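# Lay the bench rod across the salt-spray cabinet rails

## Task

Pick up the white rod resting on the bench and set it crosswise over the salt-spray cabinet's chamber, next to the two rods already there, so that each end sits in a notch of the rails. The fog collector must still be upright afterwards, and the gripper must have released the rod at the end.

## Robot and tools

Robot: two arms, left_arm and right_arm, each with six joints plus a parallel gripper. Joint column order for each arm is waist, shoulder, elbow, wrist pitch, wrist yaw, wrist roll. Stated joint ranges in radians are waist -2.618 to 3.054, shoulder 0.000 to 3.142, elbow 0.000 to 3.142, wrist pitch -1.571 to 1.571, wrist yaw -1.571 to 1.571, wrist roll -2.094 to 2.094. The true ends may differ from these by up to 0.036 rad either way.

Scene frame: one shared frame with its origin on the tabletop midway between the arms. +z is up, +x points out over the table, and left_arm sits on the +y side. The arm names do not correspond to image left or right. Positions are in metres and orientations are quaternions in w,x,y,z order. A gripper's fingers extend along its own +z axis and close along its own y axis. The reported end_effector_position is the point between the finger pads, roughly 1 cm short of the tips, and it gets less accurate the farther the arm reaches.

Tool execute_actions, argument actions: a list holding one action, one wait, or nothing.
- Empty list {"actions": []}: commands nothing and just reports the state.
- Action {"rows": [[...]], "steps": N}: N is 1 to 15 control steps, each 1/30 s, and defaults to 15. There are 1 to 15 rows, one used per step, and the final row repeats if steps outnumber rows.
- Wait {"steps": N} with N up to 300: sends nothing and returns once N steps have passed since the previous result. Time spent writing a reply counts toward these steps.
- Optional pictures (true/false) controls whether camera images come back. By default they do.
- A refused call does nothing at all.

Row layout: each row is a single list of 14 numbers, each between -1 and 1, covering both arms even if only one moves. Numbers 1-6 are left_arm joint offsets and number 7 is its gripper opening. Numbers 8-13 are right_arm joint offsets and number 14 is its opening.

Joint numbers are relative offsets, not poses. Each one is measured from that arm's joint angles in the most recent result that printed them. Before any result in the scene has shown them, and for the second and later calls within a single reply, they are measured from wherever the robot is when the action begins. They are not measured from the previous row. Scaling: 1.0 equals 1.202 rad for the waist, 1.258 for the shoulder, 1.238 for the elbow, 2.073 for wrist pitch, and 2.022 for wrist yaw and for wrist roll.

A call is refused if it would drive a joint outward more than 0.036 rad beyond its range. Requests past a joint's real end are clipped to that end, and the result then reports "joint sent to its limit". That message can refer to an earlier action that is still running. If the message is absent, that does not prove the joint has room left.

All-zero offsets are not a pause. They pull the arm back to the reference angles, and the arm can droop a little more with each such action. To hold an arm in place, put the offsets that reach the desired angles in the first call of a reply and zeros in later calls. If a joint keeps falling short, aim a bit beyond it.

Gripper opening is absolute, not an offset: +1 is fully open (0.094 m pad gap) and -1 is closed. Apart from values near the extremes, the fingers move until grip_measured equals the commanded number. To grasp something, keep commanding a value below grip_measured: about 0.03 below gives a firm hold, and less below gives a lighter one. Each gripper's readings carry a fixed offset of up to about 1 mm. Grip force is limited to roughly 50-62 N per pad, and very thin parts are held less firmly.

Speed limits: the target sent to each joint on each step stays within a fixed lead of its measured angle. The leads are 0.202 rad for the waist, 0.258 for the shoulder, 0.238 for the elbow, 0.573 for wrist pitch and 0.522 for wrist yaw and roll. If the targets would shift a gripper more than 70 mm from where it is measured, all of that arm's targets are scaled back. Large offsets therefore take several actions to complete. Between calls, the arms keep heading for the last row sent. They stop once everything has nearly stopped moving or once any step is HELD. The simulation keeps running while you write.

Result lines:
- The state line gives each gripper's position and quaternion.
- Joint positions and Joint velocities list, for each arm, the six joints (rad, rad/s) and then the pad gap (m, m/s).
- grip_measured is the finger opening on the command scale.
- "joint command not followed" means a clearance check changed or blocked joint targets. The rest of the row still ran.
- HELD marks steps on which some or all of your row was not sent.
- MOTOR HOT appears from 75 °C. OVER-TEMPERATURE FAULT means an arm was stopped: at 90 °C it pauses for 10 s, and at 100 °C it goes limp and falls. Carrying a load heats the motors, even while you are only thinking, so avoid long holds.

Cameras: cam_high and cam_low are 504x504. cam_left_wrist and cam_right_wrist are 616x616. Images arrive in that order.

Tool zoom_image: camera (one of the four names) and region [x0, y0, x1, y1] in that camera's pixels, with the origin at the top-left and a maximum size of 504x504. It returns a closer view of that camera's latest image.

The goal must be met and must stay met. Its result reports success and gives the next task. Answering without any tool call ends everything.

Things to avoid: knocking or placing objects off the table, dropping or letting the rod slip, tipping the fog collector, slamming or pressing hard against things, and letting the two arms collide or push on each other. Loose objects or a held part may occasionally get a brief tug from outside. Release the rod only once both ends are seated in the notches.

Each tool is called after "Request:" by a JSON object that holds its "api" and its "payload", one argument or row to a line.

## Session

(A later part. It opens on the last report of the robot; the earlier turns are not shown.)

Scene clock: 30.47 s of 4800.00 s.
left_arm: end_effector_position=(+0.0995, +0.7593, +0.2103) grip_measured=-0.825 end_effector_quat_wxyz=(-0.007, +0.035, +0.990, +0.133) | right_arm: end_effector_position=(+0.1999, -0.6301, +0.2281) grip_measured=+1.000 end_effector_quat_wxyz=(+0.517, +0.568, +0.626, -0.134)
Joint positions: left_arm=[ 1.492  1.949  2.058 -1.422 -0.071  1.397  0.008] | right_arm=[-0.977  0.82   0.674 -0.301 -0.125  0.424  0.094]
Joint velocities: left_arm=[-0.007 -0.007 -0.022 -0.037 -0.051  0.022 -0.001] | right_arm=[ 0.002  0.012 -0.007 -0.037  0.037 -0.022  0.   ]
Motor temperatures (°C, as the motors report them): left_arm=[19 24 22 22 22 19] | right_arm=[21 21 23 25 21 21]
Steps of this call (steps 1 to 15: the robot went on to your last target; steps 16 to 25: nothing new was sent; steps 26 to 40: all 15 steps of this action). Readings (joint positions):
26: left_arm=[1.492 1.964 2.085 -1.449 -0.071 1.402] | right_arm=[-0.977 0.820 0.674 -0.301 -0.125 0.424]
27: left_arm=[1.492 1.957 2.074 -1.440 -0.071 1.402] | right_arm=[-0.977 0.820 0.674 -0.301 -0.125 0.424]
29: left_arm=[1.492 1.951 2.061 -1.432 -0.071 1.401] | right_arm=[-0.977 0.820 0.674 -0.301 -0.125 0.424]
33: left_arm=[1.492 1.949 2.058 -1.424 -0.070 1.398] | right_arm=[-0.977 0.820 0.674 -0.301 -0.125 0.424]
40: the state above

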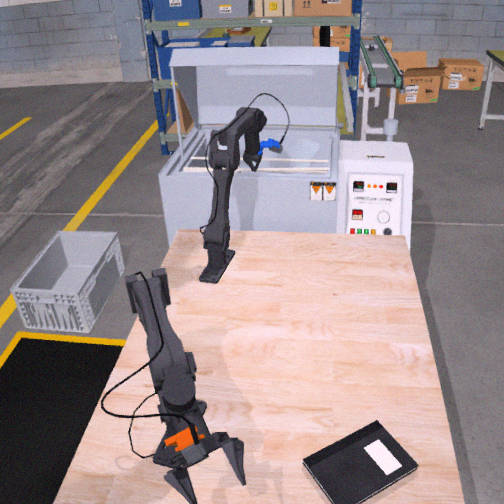

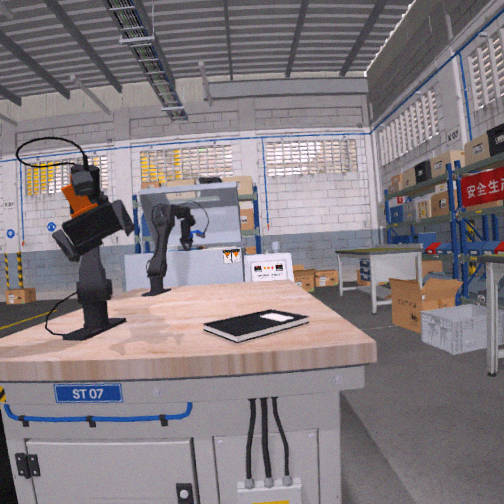

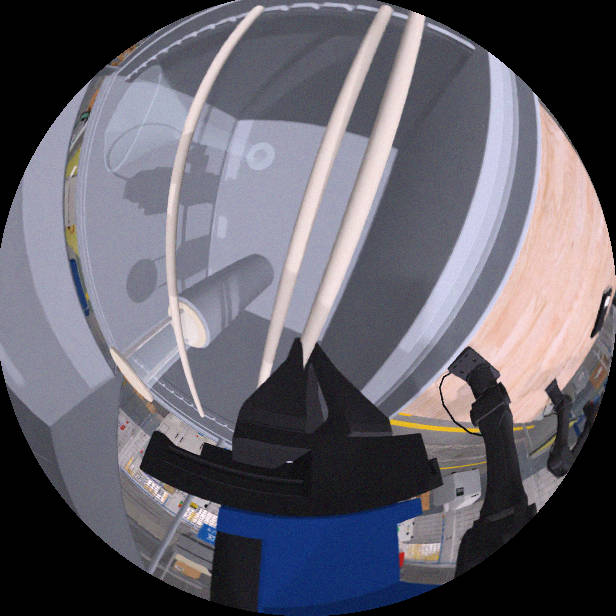

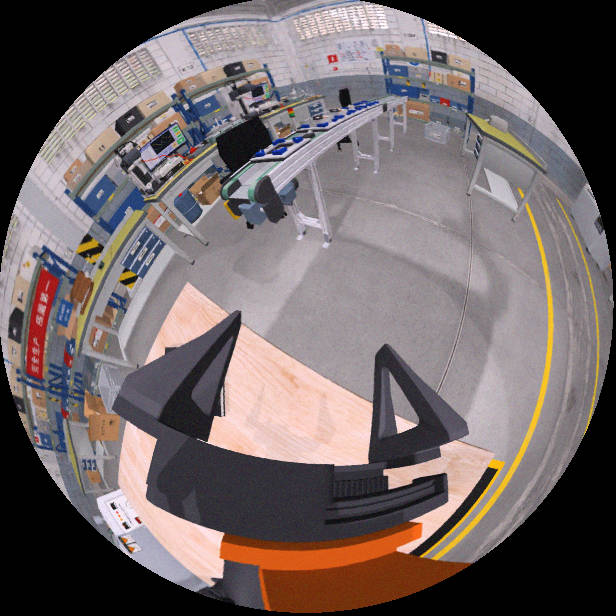

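Request:
{"api": "execute_actions", "payload": {
  "actions": [
    {"rows":[[0,-0.02,0.01,0,0,0,-0.86,0,0,0,0,0,0,1],[0,-0.02,0.01,0,0,0,-0.86,0,0,0,0,0,0,1],[0,-0.02,0.01,0,0,0,-0.86,0,0,0,0,0,0,1],[0,-0.02,0.01,0,0,0,-0.86,0,0,0,0,0,0,1],[0,-0.02,0.01,0,0,0,-0.86,0,0,0,0,0,0,1],[0.021,-0.02,0.01,0,0,0.016,-0.86,0,0,0,0,0,0,1]]}
  ],
  "pictures": false
}}

Request:
{"api": "execute_actions", "payload": {
  "actions": [
    {"rows":[[0,0.008,-0.035,0.024,0,0,-0.86,0,0,0,0,0,0,1]]}
  ]
}}

Request:
{"api": "zoom_image", "payload": {
  "camera": "cam_high",
  "region": [160,140,260,190]
}}

Request:
{"api": "zoom_image", "payload": {
  "camera": "cam_high",
  "region": [250,140,350,190]
}}

Request:
{"api": "zoom_image", "payload": {
  "camera": "cam_left_wrist",
  "region": [300,0,500,120]
}}

Scene clock: 32.33 s of 4800.00 s.
left_arm: end_effector_position=(+0.0928, +0.7607, +0.2121) grip_measured=-0.825 end_effector_quat_wxyz=(-0.008, +0.037, +0.990, +0.136) | right_arm: end_effector_position=(+0.1999, -0.6301, +0.2281) grip_measured=+1.000 end_effector_quat_wxyz=(+0.517, +0.568, +0.626, -0.134)
Joint positions: left_arm=[ 1.51   1.945  2.058 -1.42  -0.069  1.418  0.008] | right_arm=[-0.977  0.82   0.674 -0.301 -0.125  0.424  0.094]
Joint velocities: left_arm=[-0.007 -0.012  0.002  0.022  0.007  0.051  0.001] | right_arm=[ 0.007 -0.007 -0.017 -0.007 -0.037 -0.081  0.   ]
Motor temperatures (°C, as the motors report them): left_arm=[19 24 22 22 22 19] | right_arm=[21 21 24 25 21 21]
Steps of this call (steps 1 to 15: the robot went on to your last target; steps 16 to 41: nothing new was sent; steps 42 to 56: all 15 steps of this action). Readings (joint positions):
42: left_arm=[1.492 1.947 2.058 -1.421 -0.071 1.395] | right_arm=[-0.977 0.820 0.674 -0.301 -0.125 0.424]
43: left_arm=[1.492 1.946 2.058 -1.420 -0.071 1.395] | right_arm=[-0.977 0.820 0.674 -0.301 -0.125 0.424]
45: left_arm=[1.492 1.945 2.058 -1.420 -0.070 1.395] | right_arm=[-0.977 0.820 0.674 -0.301 -0.125 0.424]
49: left_arm=[1.500 1.945 2.058 -1.420 -0.066 1.405] | right_arm=[-0.977 0.820 0.674 -0.301 -0.125 0.424]
56: the state above

Scene clock: 32.83 s of 4800.00 s.
left_arm: end_effector_position=(+0.0936, +0.7651, +0.2032) grip_measured=-0.825 end_effector_quat_wxyz=(-0.009, +0.037, +0.990, +0.136) | right_arm: end_effector_position=(+0.1999, -0.6301, +0.2281) grip_measured=+1.000 end_effector_quat_wxyz=(+0.517, +0.568, +0.626, -0.134)
Joint positions: left_arm=[ 1.51   1.951  2.028 -1.384 -0.071  1.418  0.008] | right_arm=[-0.977  0.82   0.674 -0.301 -0.125  0.424  0.094]
Joint velocities: left_arm=[-0.032  0.012 -0.022 -0.022 -0.081  0.022 -0.001] | right_arm=[ 0.007 -0.002 -0.007  0.022 -0.007 -0.007  0.   ]
Motor temperatures (°C, as the motors report them): left_arm=[19 24 22 22 22 19] | right_arm=[21 21 24 25 21 21]
Steps of this call (steps 1 to 15: all 15 steps of this action). Readings (joint positions):
1: left_arm=[1.510 1.945 2.053 -1.414 -0.069 1.418] | right_arm=[-0.977 0.820 0.674 -0.301 -0.125 0.424]
2: left_arm=[1.510 1.945 2.048 -1.408 -0.070 1.418] | right_arm=[-0.977 0.820 0.674 -0.301 -0.125 0.424]
4: left_arm=[1.510 1.947 2.035 -1.398 -0.071 1.418] | right_arm=[-0.977 0.820 0.674 -0.301 -0.125 0.424]
8: left_arm=[1.510 1.951 2.028 -1.390 -0.071 1.418] | right_arm=[-0.977 0.820 0.674 -0.301 -0.125 0.424]
15: the state above

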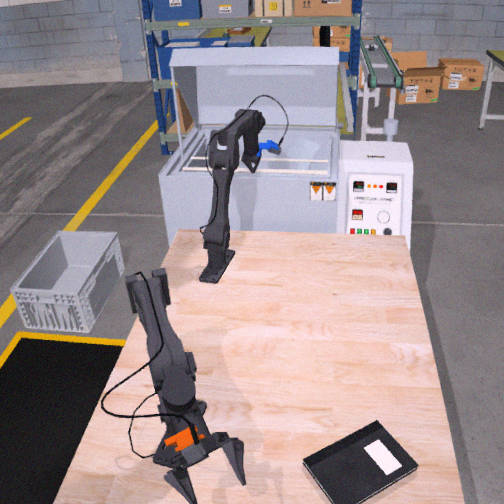

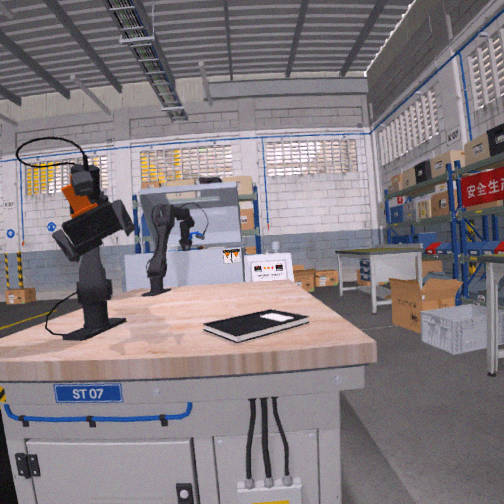

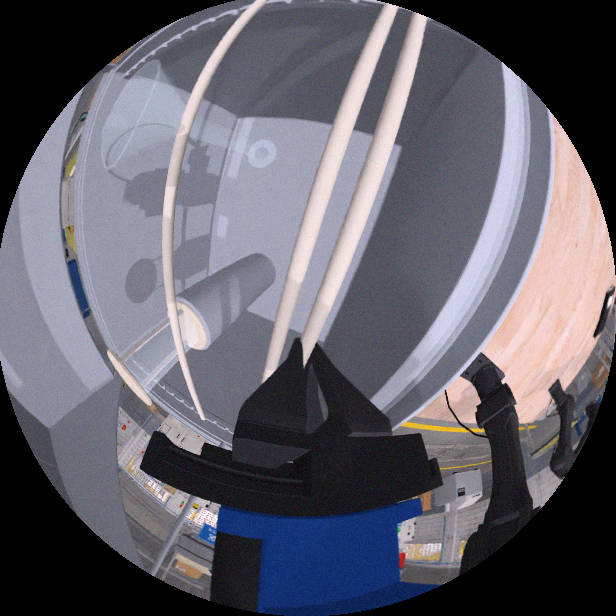

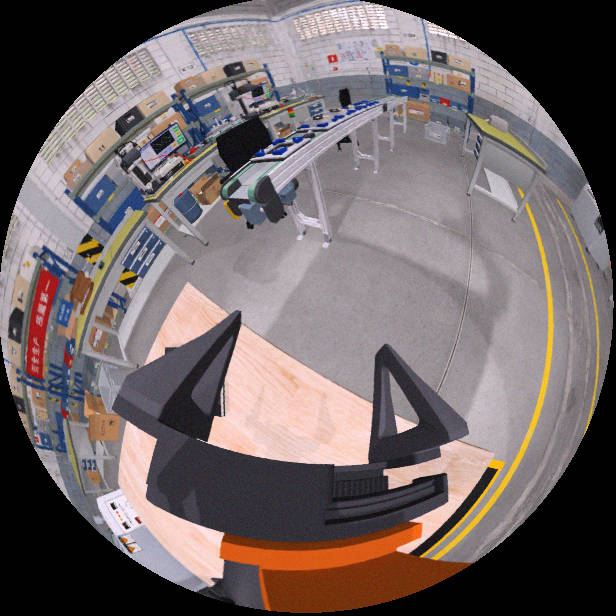

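Region (160, 140, 260, 190) of cam_high's 504x504 image, scaled by 5.040, with more detail than that image has.

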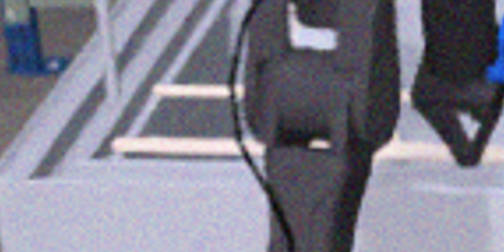

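Region (250, 140, 350, 190) of cam_high's 504x504 image, scaled by 5.040, with more detail than that image has.

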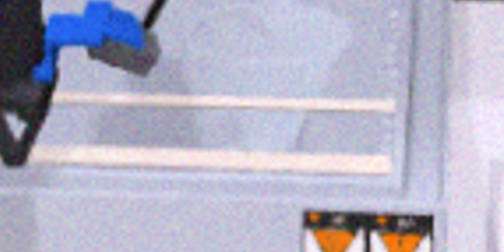

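Region (300, 0, 500, 120) of cam_left_wrist's 616x616 image, scaled by 2.520, with more detail than that image has; it fills the top 302 rows of this view, and the rest is white.

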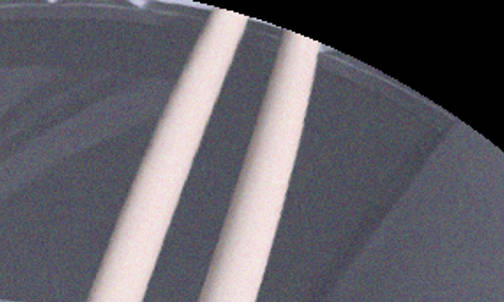

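Request:
{"api": "execute_actions", "payload": {
  "actions": [
    {"rows":[[0,-0.03,-0.06,0.022,0,0,-0.86,0,0,0,0,0,0,1]]}
  ]
}}

Request:
{"api": "zoom_image", "payload": {
  "camera": "cam_high",
  "region": [160,140,260,190]
}}

Request:
{"api": "zoom_image", "payload": {
  "camera": "cam_high",
  "region": [250,140,350,190]
}}

Scene clock: 34.17 s of 4800.00 s.
left_arm: end_effector_position=(+0.0931, +0.7631, +0.2014) grip_measured=-0.825 end_effector_quat_wxyz=(-0.008, +0.036, +0.989, +0.142) | right_arm: end_effector_position=(+0.1999, -0.6301, +0.2281) grip_measured=+1.000 end_effector_quat_wxyz=(+0.517, +0.568, +0.626, -0.134)
Joint positions: left_arm=[ 1.51   1.924  1.98  -1.351 -0.071  1.418  0.008] | right_arm=[-0.977  0.82   0.674 -0.301 -0.125  0.424  0.094]
Joint velocities: left_arm=[ 0.002  0.012 -0.007  0.037  0.007 -0.037 -0.   ] | right_arm=[-0.012  0.007 -0.007 -0.022  0.022  0.007  0.   ]
Motor temperatures (°C, as the motors report them): left_arm=[19 24 22 22 22 19] | right_arm=[21 21 24 25 21 21]
Steps of this call (steps 1 to 15: the robot went on to your last target; steps 16 to 25: nothing new was sent; steps 26 to 40: all 15 steps of this action). Readings (joint positions):
26: left_arm=[1.510 1.946 2.017 -1.373 -0.071 1.418] | right_arm=[-0.977 0.820 0.674 -0.301 -0.125 0.424]
27: left_arm=[1.510 1.938 2.002 -1.361 -0.071 1.418] | right_arm=[-0.977 0.820 0.674 -0.301 -0.125 0.424]
29: left_arm=[1.510 1.927 1.985 -1.355 -0.071 1.418] | right_arm=[-0.977 0.820 0.674 -0.301 -0.125 0.424]
33: left_arm=[1.510 1.924 1.980 -1.351 -0.071 1.418] | right_arm=[-0.977 0.820 0.674 -0.301 -0.125 0.424]
40: the state above

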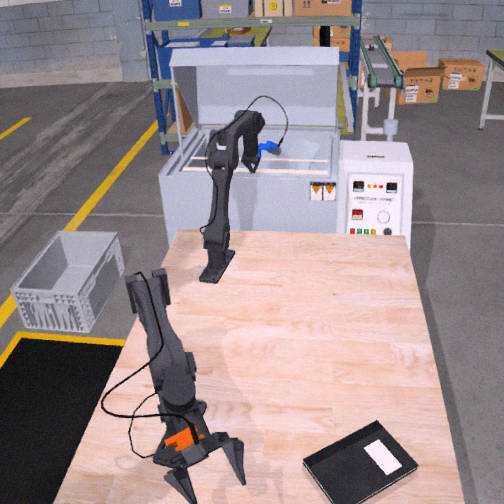

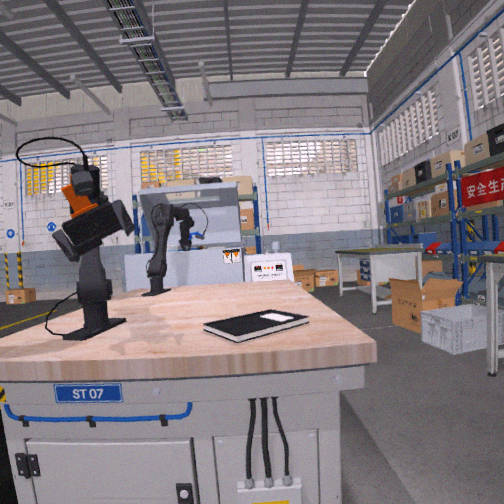

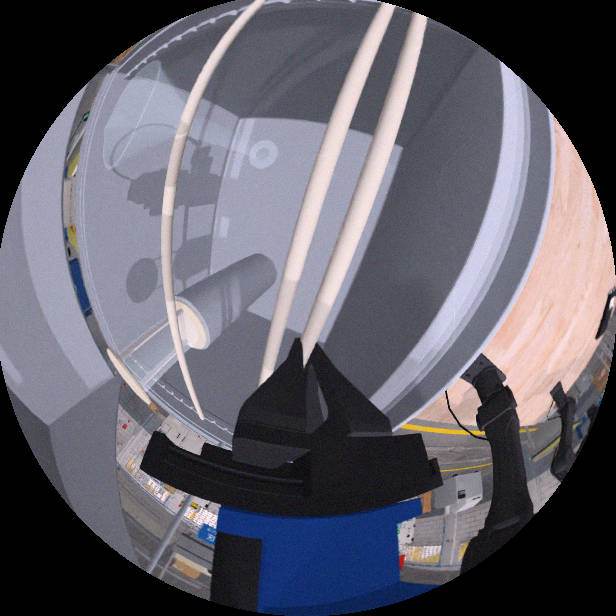

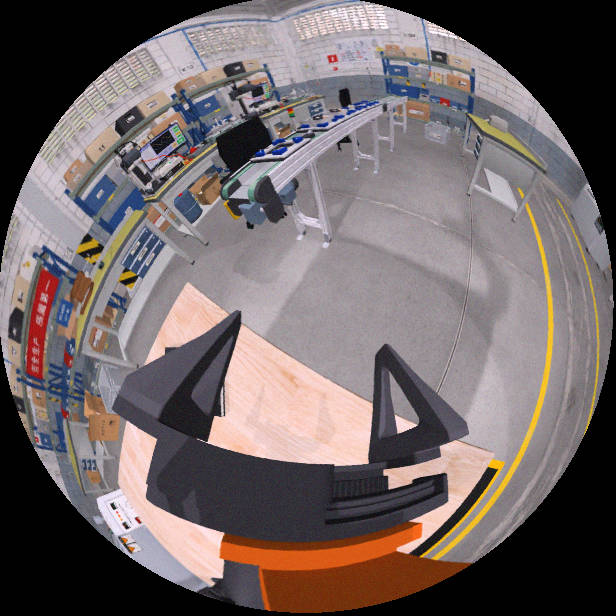

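Region (160, 140, 260, 190) of cam_high's 504x504 image, scaled by 5.040, with more detail than that image has.

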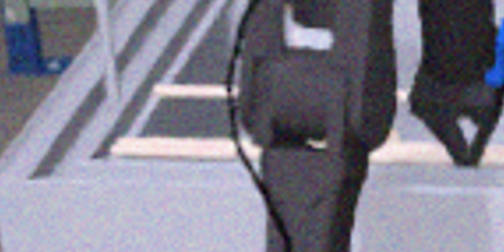

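Region (250, 140, 350, 190) of cam_high's 504x504 image, scaled by 5.040, with more detail than that image has.

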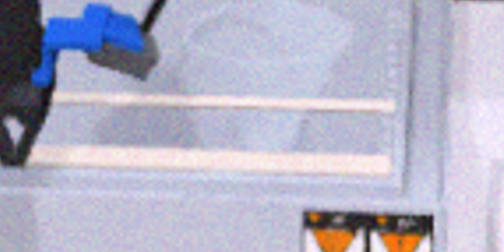

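Request:
{"api": "execute_actions", "payload": {
  "actions": [
    {"rows":[[0,0,-0.02,-0.015,0,0,-0.86,0,0,0,0,0,0,1]]}
  ]
}}

Request:
{"api": "zoom_image", "payload": {
  "camera": "cam_high",
  "region": [160,140,260,190]
}}

Request:
{"api": "zoom_image", "payload": {
  "camera": "cam_high",
  "region": [250,140,350,190]
}}

Scene clock: 35.57 s of 4800.00 s.
left_arm: end_effector_position=(+0.0930, +0.7630, +0.2014) grip_measured=-0.825 end_effector_quat_wxyz=(-0.008, +0.036, +0.989, +0.142) | right_arm: end_effector_position=(+0.1999, -0.6301, +0.2281) grip_measured=+1.000 end_effector_quat_wxyz=(+0.517, +0.568, +0.626, -0.134)
Joint positions: left_arm=[ 1.51   1.924  1.98  -1.351 -0.071  1.418  0.008] | right_arm=[-0.977  0.82   0.674 -0.301 -0.125  0.424  0.094]
Joint velocities: left_arm=[-0.012  0.002  0.002  0.007 -0.037  0.007 -0.   ] | right_arm=[-0.012 -0.002 -0.007 -0.051 -0.081 -0.022  0.   ]
Motor temperatures (°C, as the motors report them): left_arm=[19 24 22 22 22 19] | right_arm=[21 21 24 25 21 21]
Steps of this call (steps 1 to 15: the robot went on to your last target; steps 16 to 27: nothing new was sent; steps 28 to 42: all 15 steps of this action). Readings (joint positions):
28: left_arm=[1.510 1.924 1.980 -1.351 -0.071 1.418] | right_arm=[-0.977 0.820 0.674 -0.301 -0.125 0.424]
29: left_arm=[1.510 1.924 1.980 -1.351 -0.071 1.418] | right_arm=[-0.977 0.820 0.674 -0.301 -0.125 0.424]
31: left_arm=[1.510 1.924 1.980 -1.351 -0.071 1.418] | right_arm=[-0.977 0.820 0.674 -0.301 -0.125 0.424]
35: left_arm=[1.510 1.924 1.980 -1.351 -0.071 1.418] | right_arm=[-0.977 0.820 0.674 -0.301 -0.125 0.424]
42: the state above

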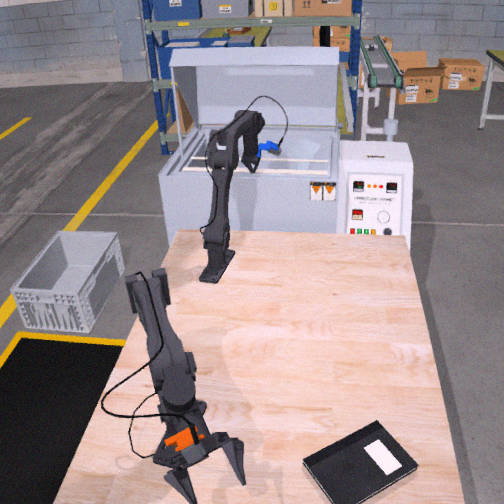

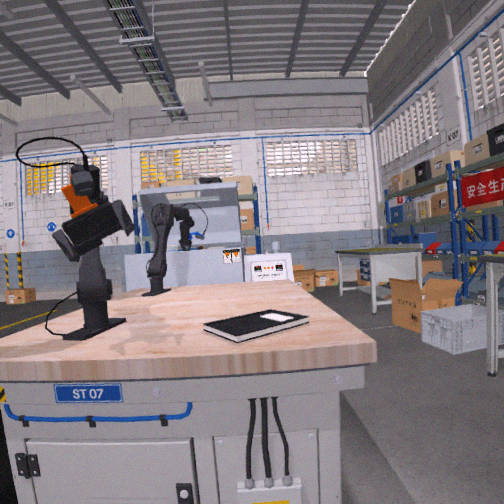

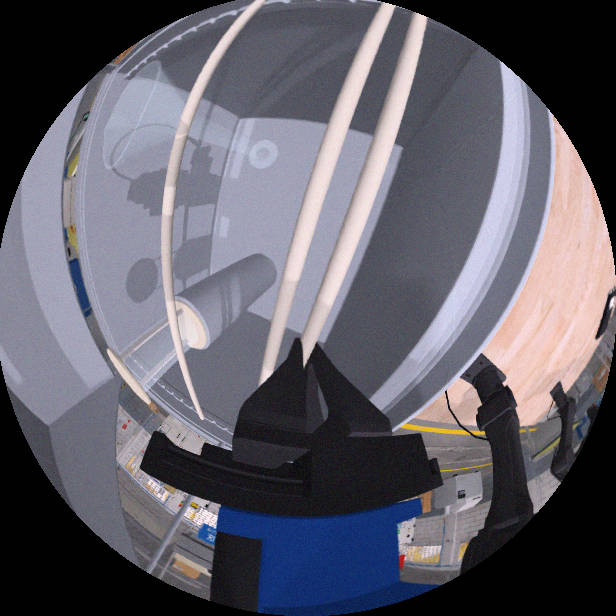

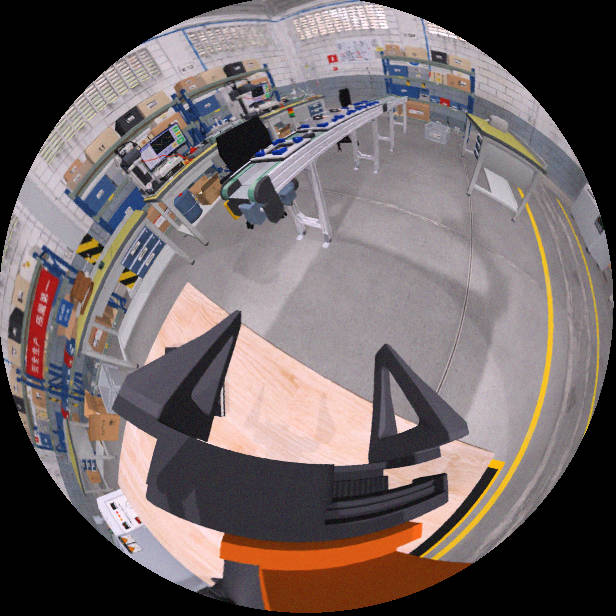

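Region (160, 140, 260, 190) of cam_high's 504x504 image, scaled by 5.040, with more detail than that image has.

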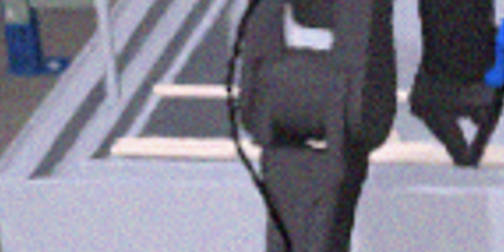

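Region (250, 140, 350, 190) of cam_high's 504x504 image, scaled by 5.040, with more detail than that image has.

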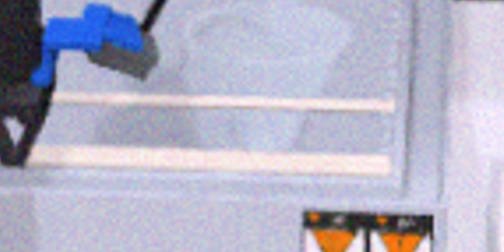

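Ambiguous. Release slightly, lift and inspect.

Request:
{"api": "execute_actions", "payload": {
  "actions": [
    {"rows":[[0,0,0.01,0,0,0,-0.7,0,0,0,0,0,0,1]],"steps":10}
  ],
  "pictures": false
}}

Request:
{"api": "execute_actions", "payload": {
  "actions": [
    {"rows":[[0,0,0.15,-0.09,0,0,-0.68,0,0,0,0,0,0,1]]}
  ]
}}

Request:
{"api": "zoom_image", "payload": {
  "camera": "cam_left_wrist",
  "region": [250,0,500,150]
}}

Request:
{"api": "zoom_image", "payload": {
  "camera": "cam_high",
  "region": [160,130,350,200]
}}

Scene clock: 36.53 s of 4800.00 s.
left_arm: end_effector_position=(+0.0930, +0.7630, +0.2014) grip_measured=-0.703 end_effector_quat_wxyz=(-0.008, +0.036, +0.989, +0.142) | right_arm: end_effector_position=(+0.1999, -0.6301, +0.2281) grip_measured=+1.000 end_effector_quat_wxyz=(+0.517, +0.568, +0.626, -0.134)
Joint positions: left_arm=[ 1.51   1.924  1.98  -1.351 -0.071  1.418  0.014] | right_arm=[-0.977  0.82   0.674 -0.301 -0.125  0.424  0.094]
Joint velocities: left_arm=[-0.007  0.007  0.002 -0.037  0.051  0.037 -0.   ] | right_arm=[ 0.007  0.007 -0.012  0.051 -0.037  0.037  0.   ]
Motor temperatures (°C, as the motors report them): left_arm=[19 25 22 22 22 19] | right_arm=[21 21 24 25 21 21]
Steps of this call (steps 1 to 15: the robot went on to your last target; steps 16 to 19: nothing new was sent; steps 20 to 29: all 10 steps of this action). Readings (joint positions):
20: left_arm=[1.510 1.924 1.980 -1.351 -0.071 1.418] | right_arm=[-0.977 0.820 0.674 -0.301 -0.125 0.424]
21: left_arm=[1.510 1.924 1.980 -1.351 -0.071 1.418] | right_arm=[-0.977 0.820 0.674 -0.301 -0.125 0.424]
23: left_arm=[1.510 1.924 1.980 -1.351 -0.071 1.418] | right_arm=[-0.977 0.820 0.674 -0.301 -0.125 0.424]
27: left_arm=[1.510 1.924 1.980 -1.351 -0.071 1.418] | right_arm=[-0.977 0.820 0.674 -0.301 -0.125 0.424]
29: the state above

Scene clock: 37.03 s of 4800.00 s.
left_arm: end_effector_position=(+0.0894, +0.7487, +0.2418) grip_measured=-0.683 end_effector_quat_wxyz=(-0.008, +0.036, +0.989, +0.145) | right_arm: end_effector_position=(+0.1999, -0.6301, +0.2281) grip_measured=+1.000 end_effector_quat_wxyz=(+0.517, +0.568, +0.626, -0.134)
Joint positions: left_arm=[ 1.51   1.922  2.149 -1.515 -0.072  1.418  0.015] | right_arm=[-0.977  0.82   0.674 -0.301 -0.125  0.424  0.094]
Joint velocities: left_arm=[-0.002 -0.007 -0.002 -0.066 -0.022  0.066 -0.   ] | right_arm=[-0.012  0.002 -0.012 -0.037 -0.007  0.066  0.   ]
Motor temperatures (°C, as the motors report them): left_arm=[19 25 22 22 22 19] | right_arm=[21 21 24 25 21 21]
Steps of this call (steps 1 to 15: all 15 steps of this action). Readings (joint positions):
1: left_arm=[1.510 1.933 2.011 -1.385 -0.072 1.418] | right_arm=[-0.977 0.820 0.674 -0.301 -0.125 0.424]
2: left_arm=[1.510 1.945 2.055 -1.419 -0.072 1.418] | right_arm=[-0.977 0.820 0.674 -0.301 -0.125 0.424]
4: left_arm=[1.510 1.944 2.113 -1.449 -0.072 1.418] | right_arm=[-0.977 0.820 0.674 -0.301 -0.125 0.424]
8: left_arm=[1.510 1.923 2.149 -1.486 -0.072 1.418] | right_arm=[-0.977 0.820 0.674 -0.301 -0.125 0.424]
15: the state above

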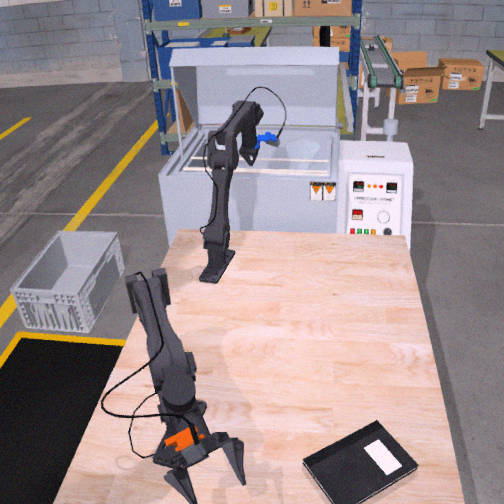

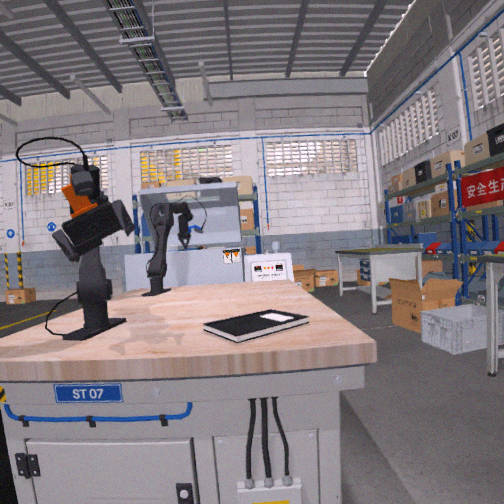

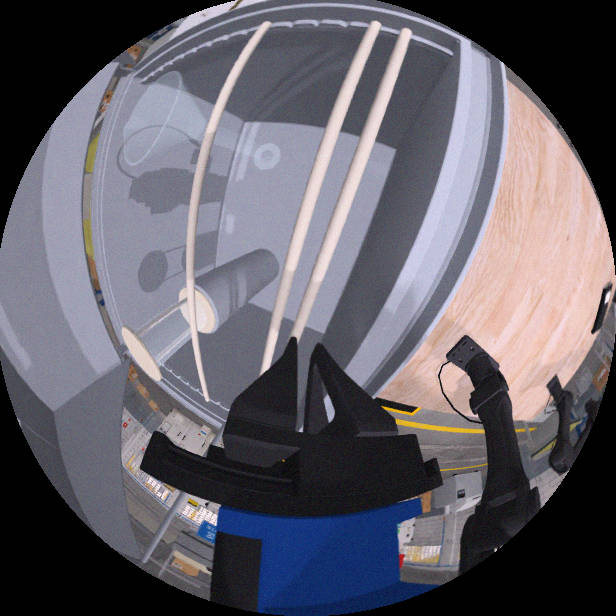

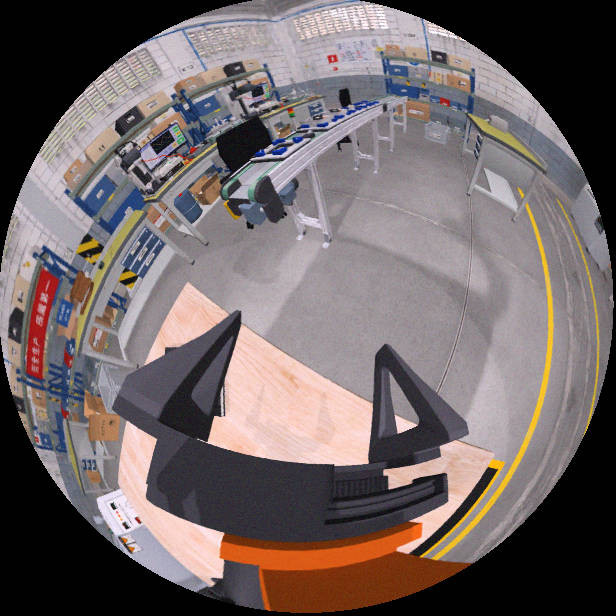

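Region (250, 0, 500, 150) of cam_left_wrist's 616x616 image, scaled by 2.016, with more detail than that image has; it fills the top 302 rows of this view, and the rest is white.

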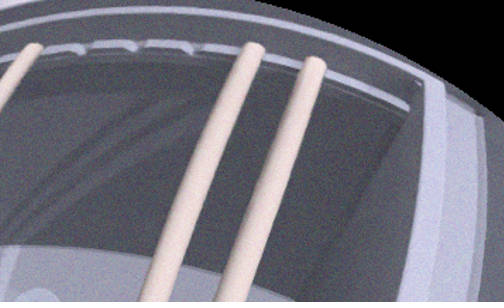

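Region (160, 130, 350, 200) of cam_high's 504x504 image, scaled by 2.653, with more detail than that image has; it fills the top 186 rows of this view, and the rest is white.

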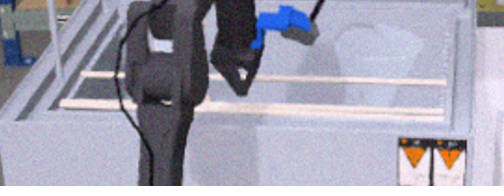

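Request:
{"api": "execute_actions", "payload": {
  "actions": [
    {"rows":[[0,-0.2,0,0,0,0,0,0,0,0,0,0,0,1],[0,-0.2,0,0,0,0,0,0,0,0,0,0,0,1],[0,-0.2,0,0,0,0,0,0,0,0,0,0,0,1],[0,-0.2,0,0,0,0,0,0,0,0,0,0,0,1],[0.15,-0.25,-0.05,0,0,-0.7,0,0,0,0,0,0,0,1]]}
  ],
  "pictures": false
}}

Request:
{"api": "execute_actions", "payload": {
  "actions": [
    {"steps":20}
  ]
}}

Request:
{"api": "zoom_image", "payload": {
  "camera": "cam_left_wrist",
  "region": [20,80,420,400]
}}

Scene clock: 38.63 s of 4800.00 s.
left_arm: end_effector_position=(+0.0085, +0.6949, +0.3538) grip_measured=-0.003 end_effector_quat_wxyz=(+0.137, -0.521, +0.800, +0.263) | right_arm: end_effector_position=(+0.1999, -0.6301, +0.2281) grip_measured=+1.000 end_effector_quat_wxyz=(+0.517, +0.568, +0.626, -0.134)
Joint positions: left_arm=[ 1.699  1.584  2.118 -1.508 -0.082  0.394  0.047] | right_arm=[-0.977  0.82   0.674 -0.301 -0.125  0.424  0.094]
Joint velocities: left_arm=[-0.002  0.164 -0.051 -0.022 -0.007 -2.615 -0.001] | right_arm=[ 0.007  0.002  0.002  0.007 -0.022 -0.037  0.   ]
Motor temperatures (°C, as the motors report them): left_arm=[19 25 22 22 22 19] | right_arm=[21 21 24 25 21 21]
Steps of this call (steps 1 to 15: the robot went on to your last target; steps 16 to 33: nothing new was sent; steps 34 to 48: all 15 steps of this action). Readings (joint positions):
34: left_arm=[1.510 1.908 2.143 -1.515 -0.073 1.418] | right_arm=[-0.977 0.820 0.674 -0.301 -0.125 0.424]
35: left_arm=[1.510 1.887 2.134 -1.514 -0.073 1.418] | right_arm=[-0.977 0.820 0.674 -0.301 -0.125 0.424]
37: left_arm=[1.510 1.820 2.131 -1.512 -0.073 1.418] | right_arm=[-0.977 0.820 0.674 -0.301 -0.125 0.424]
41: left_arm=[1.640 1.648 2.119 -1.508 -0.065 1.086] | right_arm=[-0.977 0.820 0.674 -0.301 -0.125 0.424]
48: the state above

Scene clock: 39.30 s of 4800.00 s.
left_arm: end_effector_position=(+0.0096, +0.6987, +0.3425) grip_measured=-0.003 end_effector_quat_wxyz=(-0.173, +0.665, -0.692, -0.219) | right_arm: end_effector_position=(+0.1999, -0.6301, +0.2281) grip_measured=+1.000 end_effector_quat_wxyz=(+0.517, +0.568, +0.626, -0.134)
Joint positions: left_arm=[ 1.699  1.603  2.102 -1.508 -0.077  0.015  0.047] | right_arm=[-0.977  0.82   0.674 -0.301 -0.125  0.424  0.094]
Joint velocities: left_arm=[ 0.002  0.017 -0.017 -0.051  0.022 -0.066  0.001] | right_arm=[-0.002  0.007 -0.007 -0.037  0.051 -0.022  0.   ]
Motor temperatures (°C, as the motors report them): left_arm=[19 25 22 22 22 19] | right_arm=[21 21 24 25 21 21]
Steps of this call (steps 1 to 20: the robot went on to your last target). Readings (joint positions):
1: left_arm=[1.699 1.589 2.115 -1.508 -0.082 0.317] | right_arm=[-0.977 0.820 0.674 -0.301 -0.125 0.424]
2: left_arm=[1.699 1.593 2.111 -1.508 -0.082 0.256] | right_arm=[-0.977 0.820 0.674 -0.301 -0.125 0.424]
4: left_arm=[1.699 1.599 2.105 -1.508 -0.081 0.167] | right_arm=[-0.977 0.820 0.674 -0.301 -0.125 0.424]
8: left_arm=[1.699 1.603 2.102 -1.508 -0.079 0.074] | right_arm=[-0.977 0.820 0.674 -0.301 -0.125 0.424]
20: the state above

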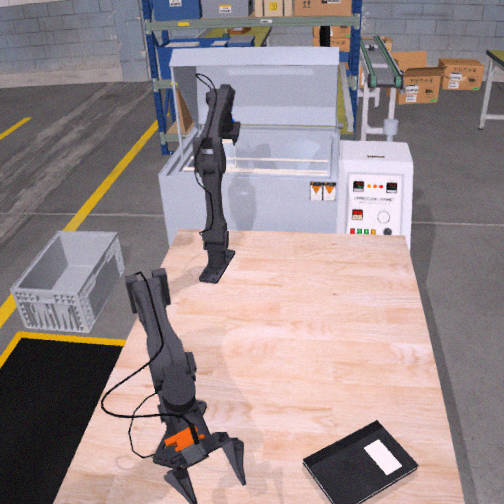

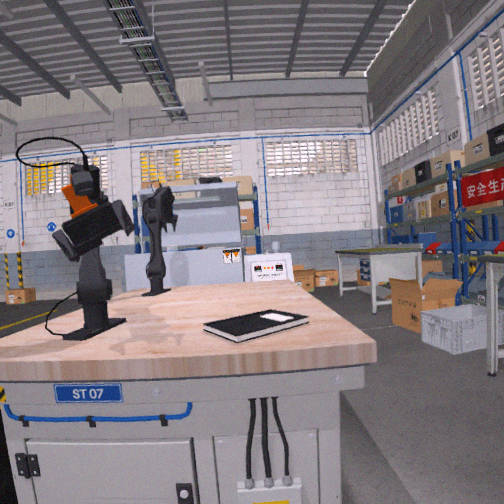

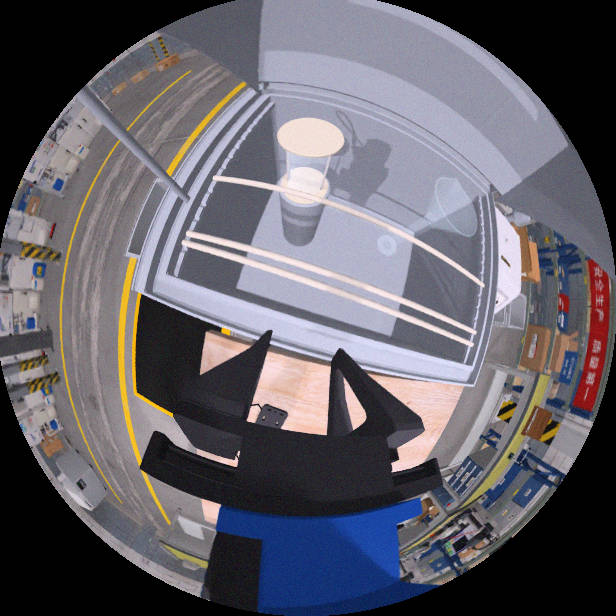

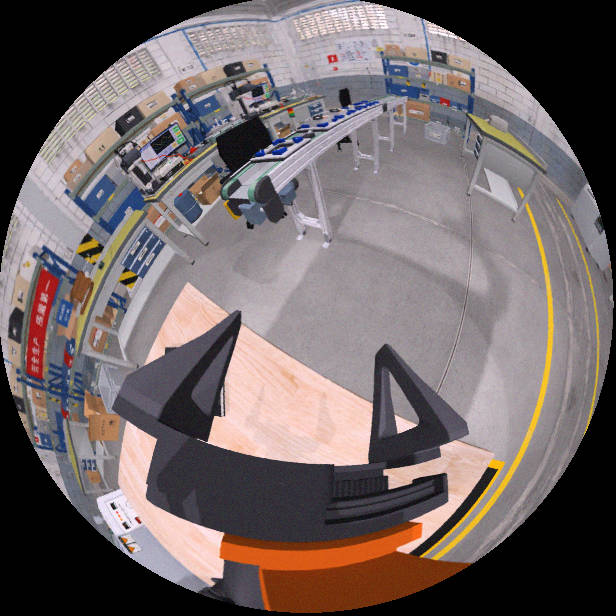

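Region (20, 80, 420, 400) of cam_left_wrist's 616x616 image, scaled by 1.260, with more detail than that image has; it fills the top 403 rows of this view, and the rest is white.

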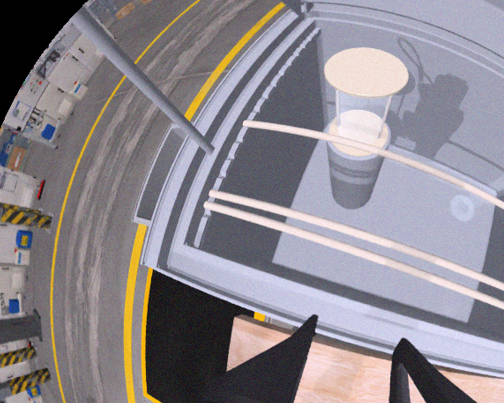

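Request:
{"api": "zoom_image", "payload": {
  "camera": "cam_left_wrist",
  "region": [155,170,255,290]
}}

Region (155, 170, 255, 290) of cam_left_wrist's 616x616 image, scaled by 4.200, with more detail than that image has.

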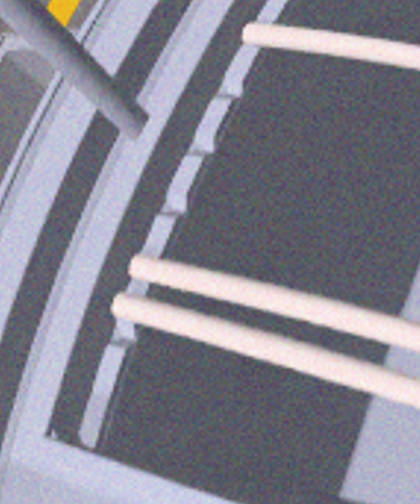

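Request:
{"api": "execute_actions", "payload": {
  "actions": [
    {"rows":[[-0.16,0.1,0.02,0,0,0.7,-0.65,0,0,0,0,0,0,1]]}
  ],
  "pictures": false
}}

Request:
{"api": "execute_actions", "payload": {
  "actions": [
    {"steps":15}
  ],
  "pictures": false
}}

Scene clock: 41.80 s of 4800.00 s.
left_arm: end_effector_position=(+0.0867, +0.7211, +0.2989) grip_measured=-0.647 end_effector_quat_wxyz=(+0.022, -0.029, +0.975, +0.219) | right_arm: end_effector_position=(+0.1999, -0.6301, +0.2281) grip_measured=+1.000 end_effector_quat_wxyz=(+0.517, +0.568, +0.626, -0.134)
Joint positions: left_arm=[ 1.498  1.746  2.118 -1.505 -0.075  1.281  0.017] | right_arm=[-0.977  0.82   0.674 -0.301 -0.125  0.424  0.094]
Joint velocities: left_arm=[-0.002  0.007 -0.017 -0.066 -0.081  0.96  -0.001] | right_arm=[ 0.012 -0.002  0.017  0.022  0.022 -0.037  0.   ]
Motor temperatures (°C, as the motors report them): left_arm=[19 24 22 23 22 19] | right_arm=[21 21 24 25 21 21]
Steps of this call (steps 1 to 30: the robot went on to your last target; steps 31 to 60: nothing new was sent; steps 61 to 75: all 15 steps of this action). Readings (joint positions):
61: left_arm=[1.678 1.613 2.106 -1.512 -0.091 0.082] | right_arm=[-0.977 0.820 0.674 -0.301 -0.125 0.424]
62: left_arm=[1.635 1.628 2.115 -1.512 -0.097 0.177] | right_arm=[-0.977 0.820 0.674 -0.301 -0.125 0.424]
64: left_arm=[1.544 1.672 2.118 -1.505 -0.088 0.377] | right_arm=[-0.977 0.820 0.674 -0.301 -0.125 0.424]
68: left_arm=[1.496 1.746 2.118 -1.505 -0.073 0.780] | right_arm=[-0.977 0.820 0.674 -0.301 -0.125 0.424]
75: the state above

Scene clock: 42.30 s of 4800.00 s.
left_arm: end_effector_position=(+0.0864, +0.7212, +0.2989) grip_measured=-0.647 end_effector_quat_wxyz=(+0.006, +0.039, +0.975, +0.220) | right_arm: end_effector_position=(+0.1999, -0.6301, +0.2281) grip_measured=+1.000 end_effector_quat_wxyz=(+0.517, +0.568, +0.626, -0.134)
Joint positions: left_arm=[ 1.498  1.746  2.118 -1.505 -0.077  1.42   0.017] | right_arm=[-0.977  0.82   0.674 -0.301 -0.125  0.424  0.094]
Joint velocities: left_arm=[ 0.002  0.007 -0.002  0.007  0.007  0.022 -0.001] | right_arm=[ 0.007 -0.032  0.012 -0.007 -0.051 -0.007  0.   ]
Motor temperatures (°C, as the motors report them): left_arm=[19 24 22 23 22 19] | right_arm=[21 21 24 25 21 21]
Steps of this call (steps 1 to 15: the robot went on to your last target). Readings (joint positions):
1: left_arm=[1.498 1.746 2.118 -1.505 -0.075 1.310] | right_arm=[-0.977 0.820 0.674 -0.301 -0.125 0.424]
2: left_arm=[1.498 1.746 2.118 -1.505 -0.076 1.333] | right_arm=[-0.977 0.820 0.674 -0.301 -0.125 0.424]
4: left_arm=[1.498 1.746 2.118 -1.505 -0.076 1.366] | right_arm=[-0.977 0.820 0.674 -0.301 -0.125 0.424]
8: left_arm=[1.498 1.746 2.118 -1.505 -0.076 1.402] | right_arm=[-0.977 0.820 0.674 -0.301 -0.125 0.424]
15: the state above

Go to (1.924, 2.06, −1.43), about 2 cm above the rod.

Request:
{"api": "execute_actions", "payload": {
  "actions": [
    {"rows":[[0.012,0.03,0,0,0,0,-0.65,0,0,0,0,0,0,1],[0.012,0.05,0,0,0,0,-0.65,0,0,0,0,0,0,1],[0.012,0.07,0,0.01,0,0,-0.65,0,0,0,0,0,0,1],[0.012,0.09,-0.01,0.02,0,0,-0.65,0,0,0,0,0,0,1],[0.012,0.11,-0.03,0.03,0,0,-0.65,0,0,0,0,0,0,1],[0.012,0.133,-0.055,0.043,0,0,-0.65,0,0,0,0,0,0,1]]}
  ]
}}

Scene clock: 43.37 s of 4800.00 s.
left_arm: end_effector_position=(+0.0932, +0.7567, +0.2103) grip_measured=-0.647 end_effector_quat_wxyz=(-0.014, +0.043, +0.991, +0.129) | right_arm: end_effector_position=(+0.1999, -0.6301, +0.2281) grip_measured=+1.000 end_effector_quat_wxyz=(+0.517, +0.568, +0.626, -0.134)
Joint positions: left_arm=[ 1.503  1.941  2.048 -1.429 -0.078  1.425  0.017] | right_arm=[-0.977  0.82   0.674 -0.301 -0.125  0.424  0.094]
Joint velocities: left_arm=[ 0.012 -0.125 -0.007  0.022  0.022 -0.125  0.002] | right_arm=[-0.017 -0.002  0.007 -0.007 -0.022 -0.022  0.   ]
Motor temperatures (°C, as the motors report them): left_arm=[19 25 22 23 22 19] | right_arm=[21 21 24 26 21 21]
Steps of this call (steps 1 to 15: the robot went on to your last target; steps 16 to 17: nothing new was sent; steps 18 to 32: all 15 steps of this action). Readings (joint positions):
18: left_arm=[1.499 1.748 2.118 -1.505 -0.077 1.425] | right_arm=[-0.977 0.820 0.674 -0.301 -0.125 0.424]
19: left_arm=[1.499 1.753 2.118 -1.505 -0.077 1.425] | right_arm=[-0.977 0.820 0.674 -0.301 -0.125 0.424]
21: left_arm=[1.501 1.778 2.118 -1.501 -0.077 1.425] | right_arm=[-0.977 0.820 0.674 -0.301 -0.125 0.424]
25: left_arm=[1.503 1.870 2.089 -1.451 -0.077 1.425] | right_arm=[-0.977 0.820 0.674 -0.301 -0.125 0.424]
32: the state above

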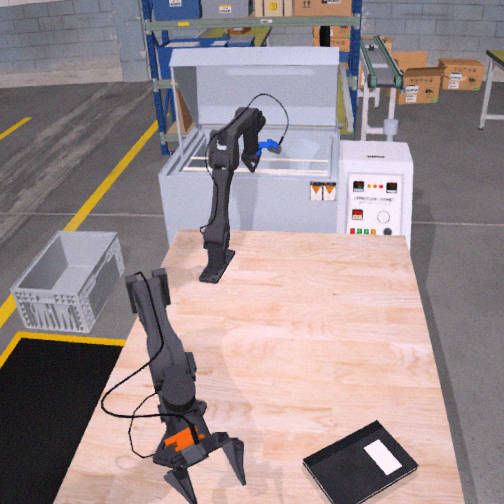

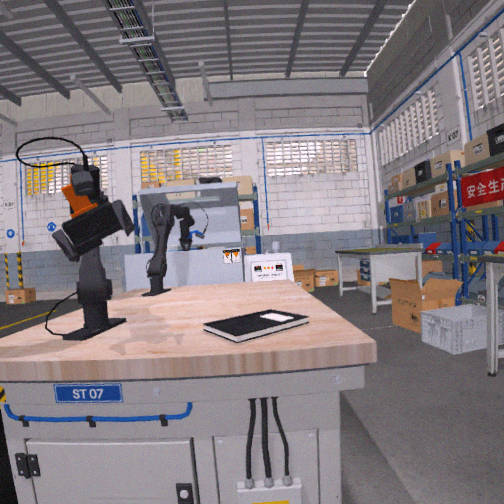

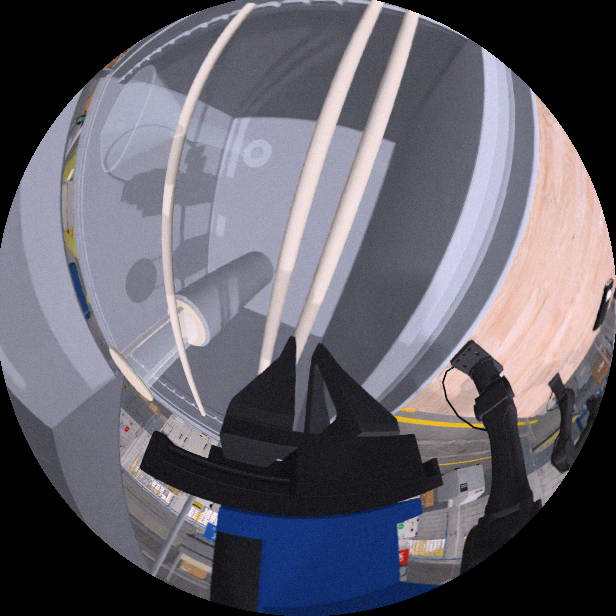

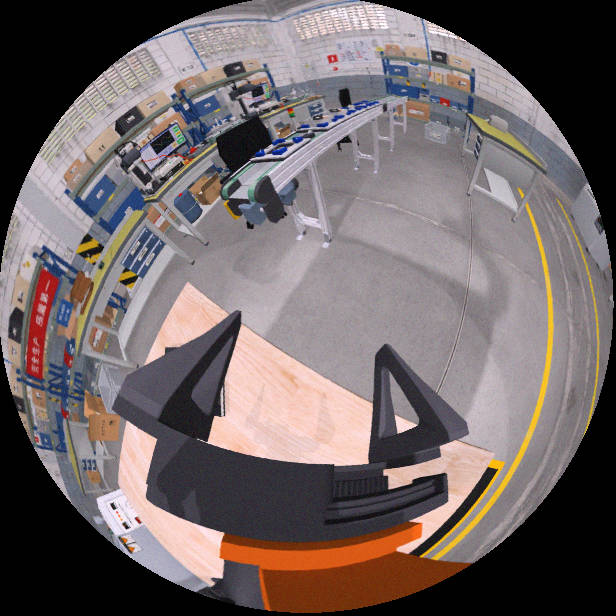

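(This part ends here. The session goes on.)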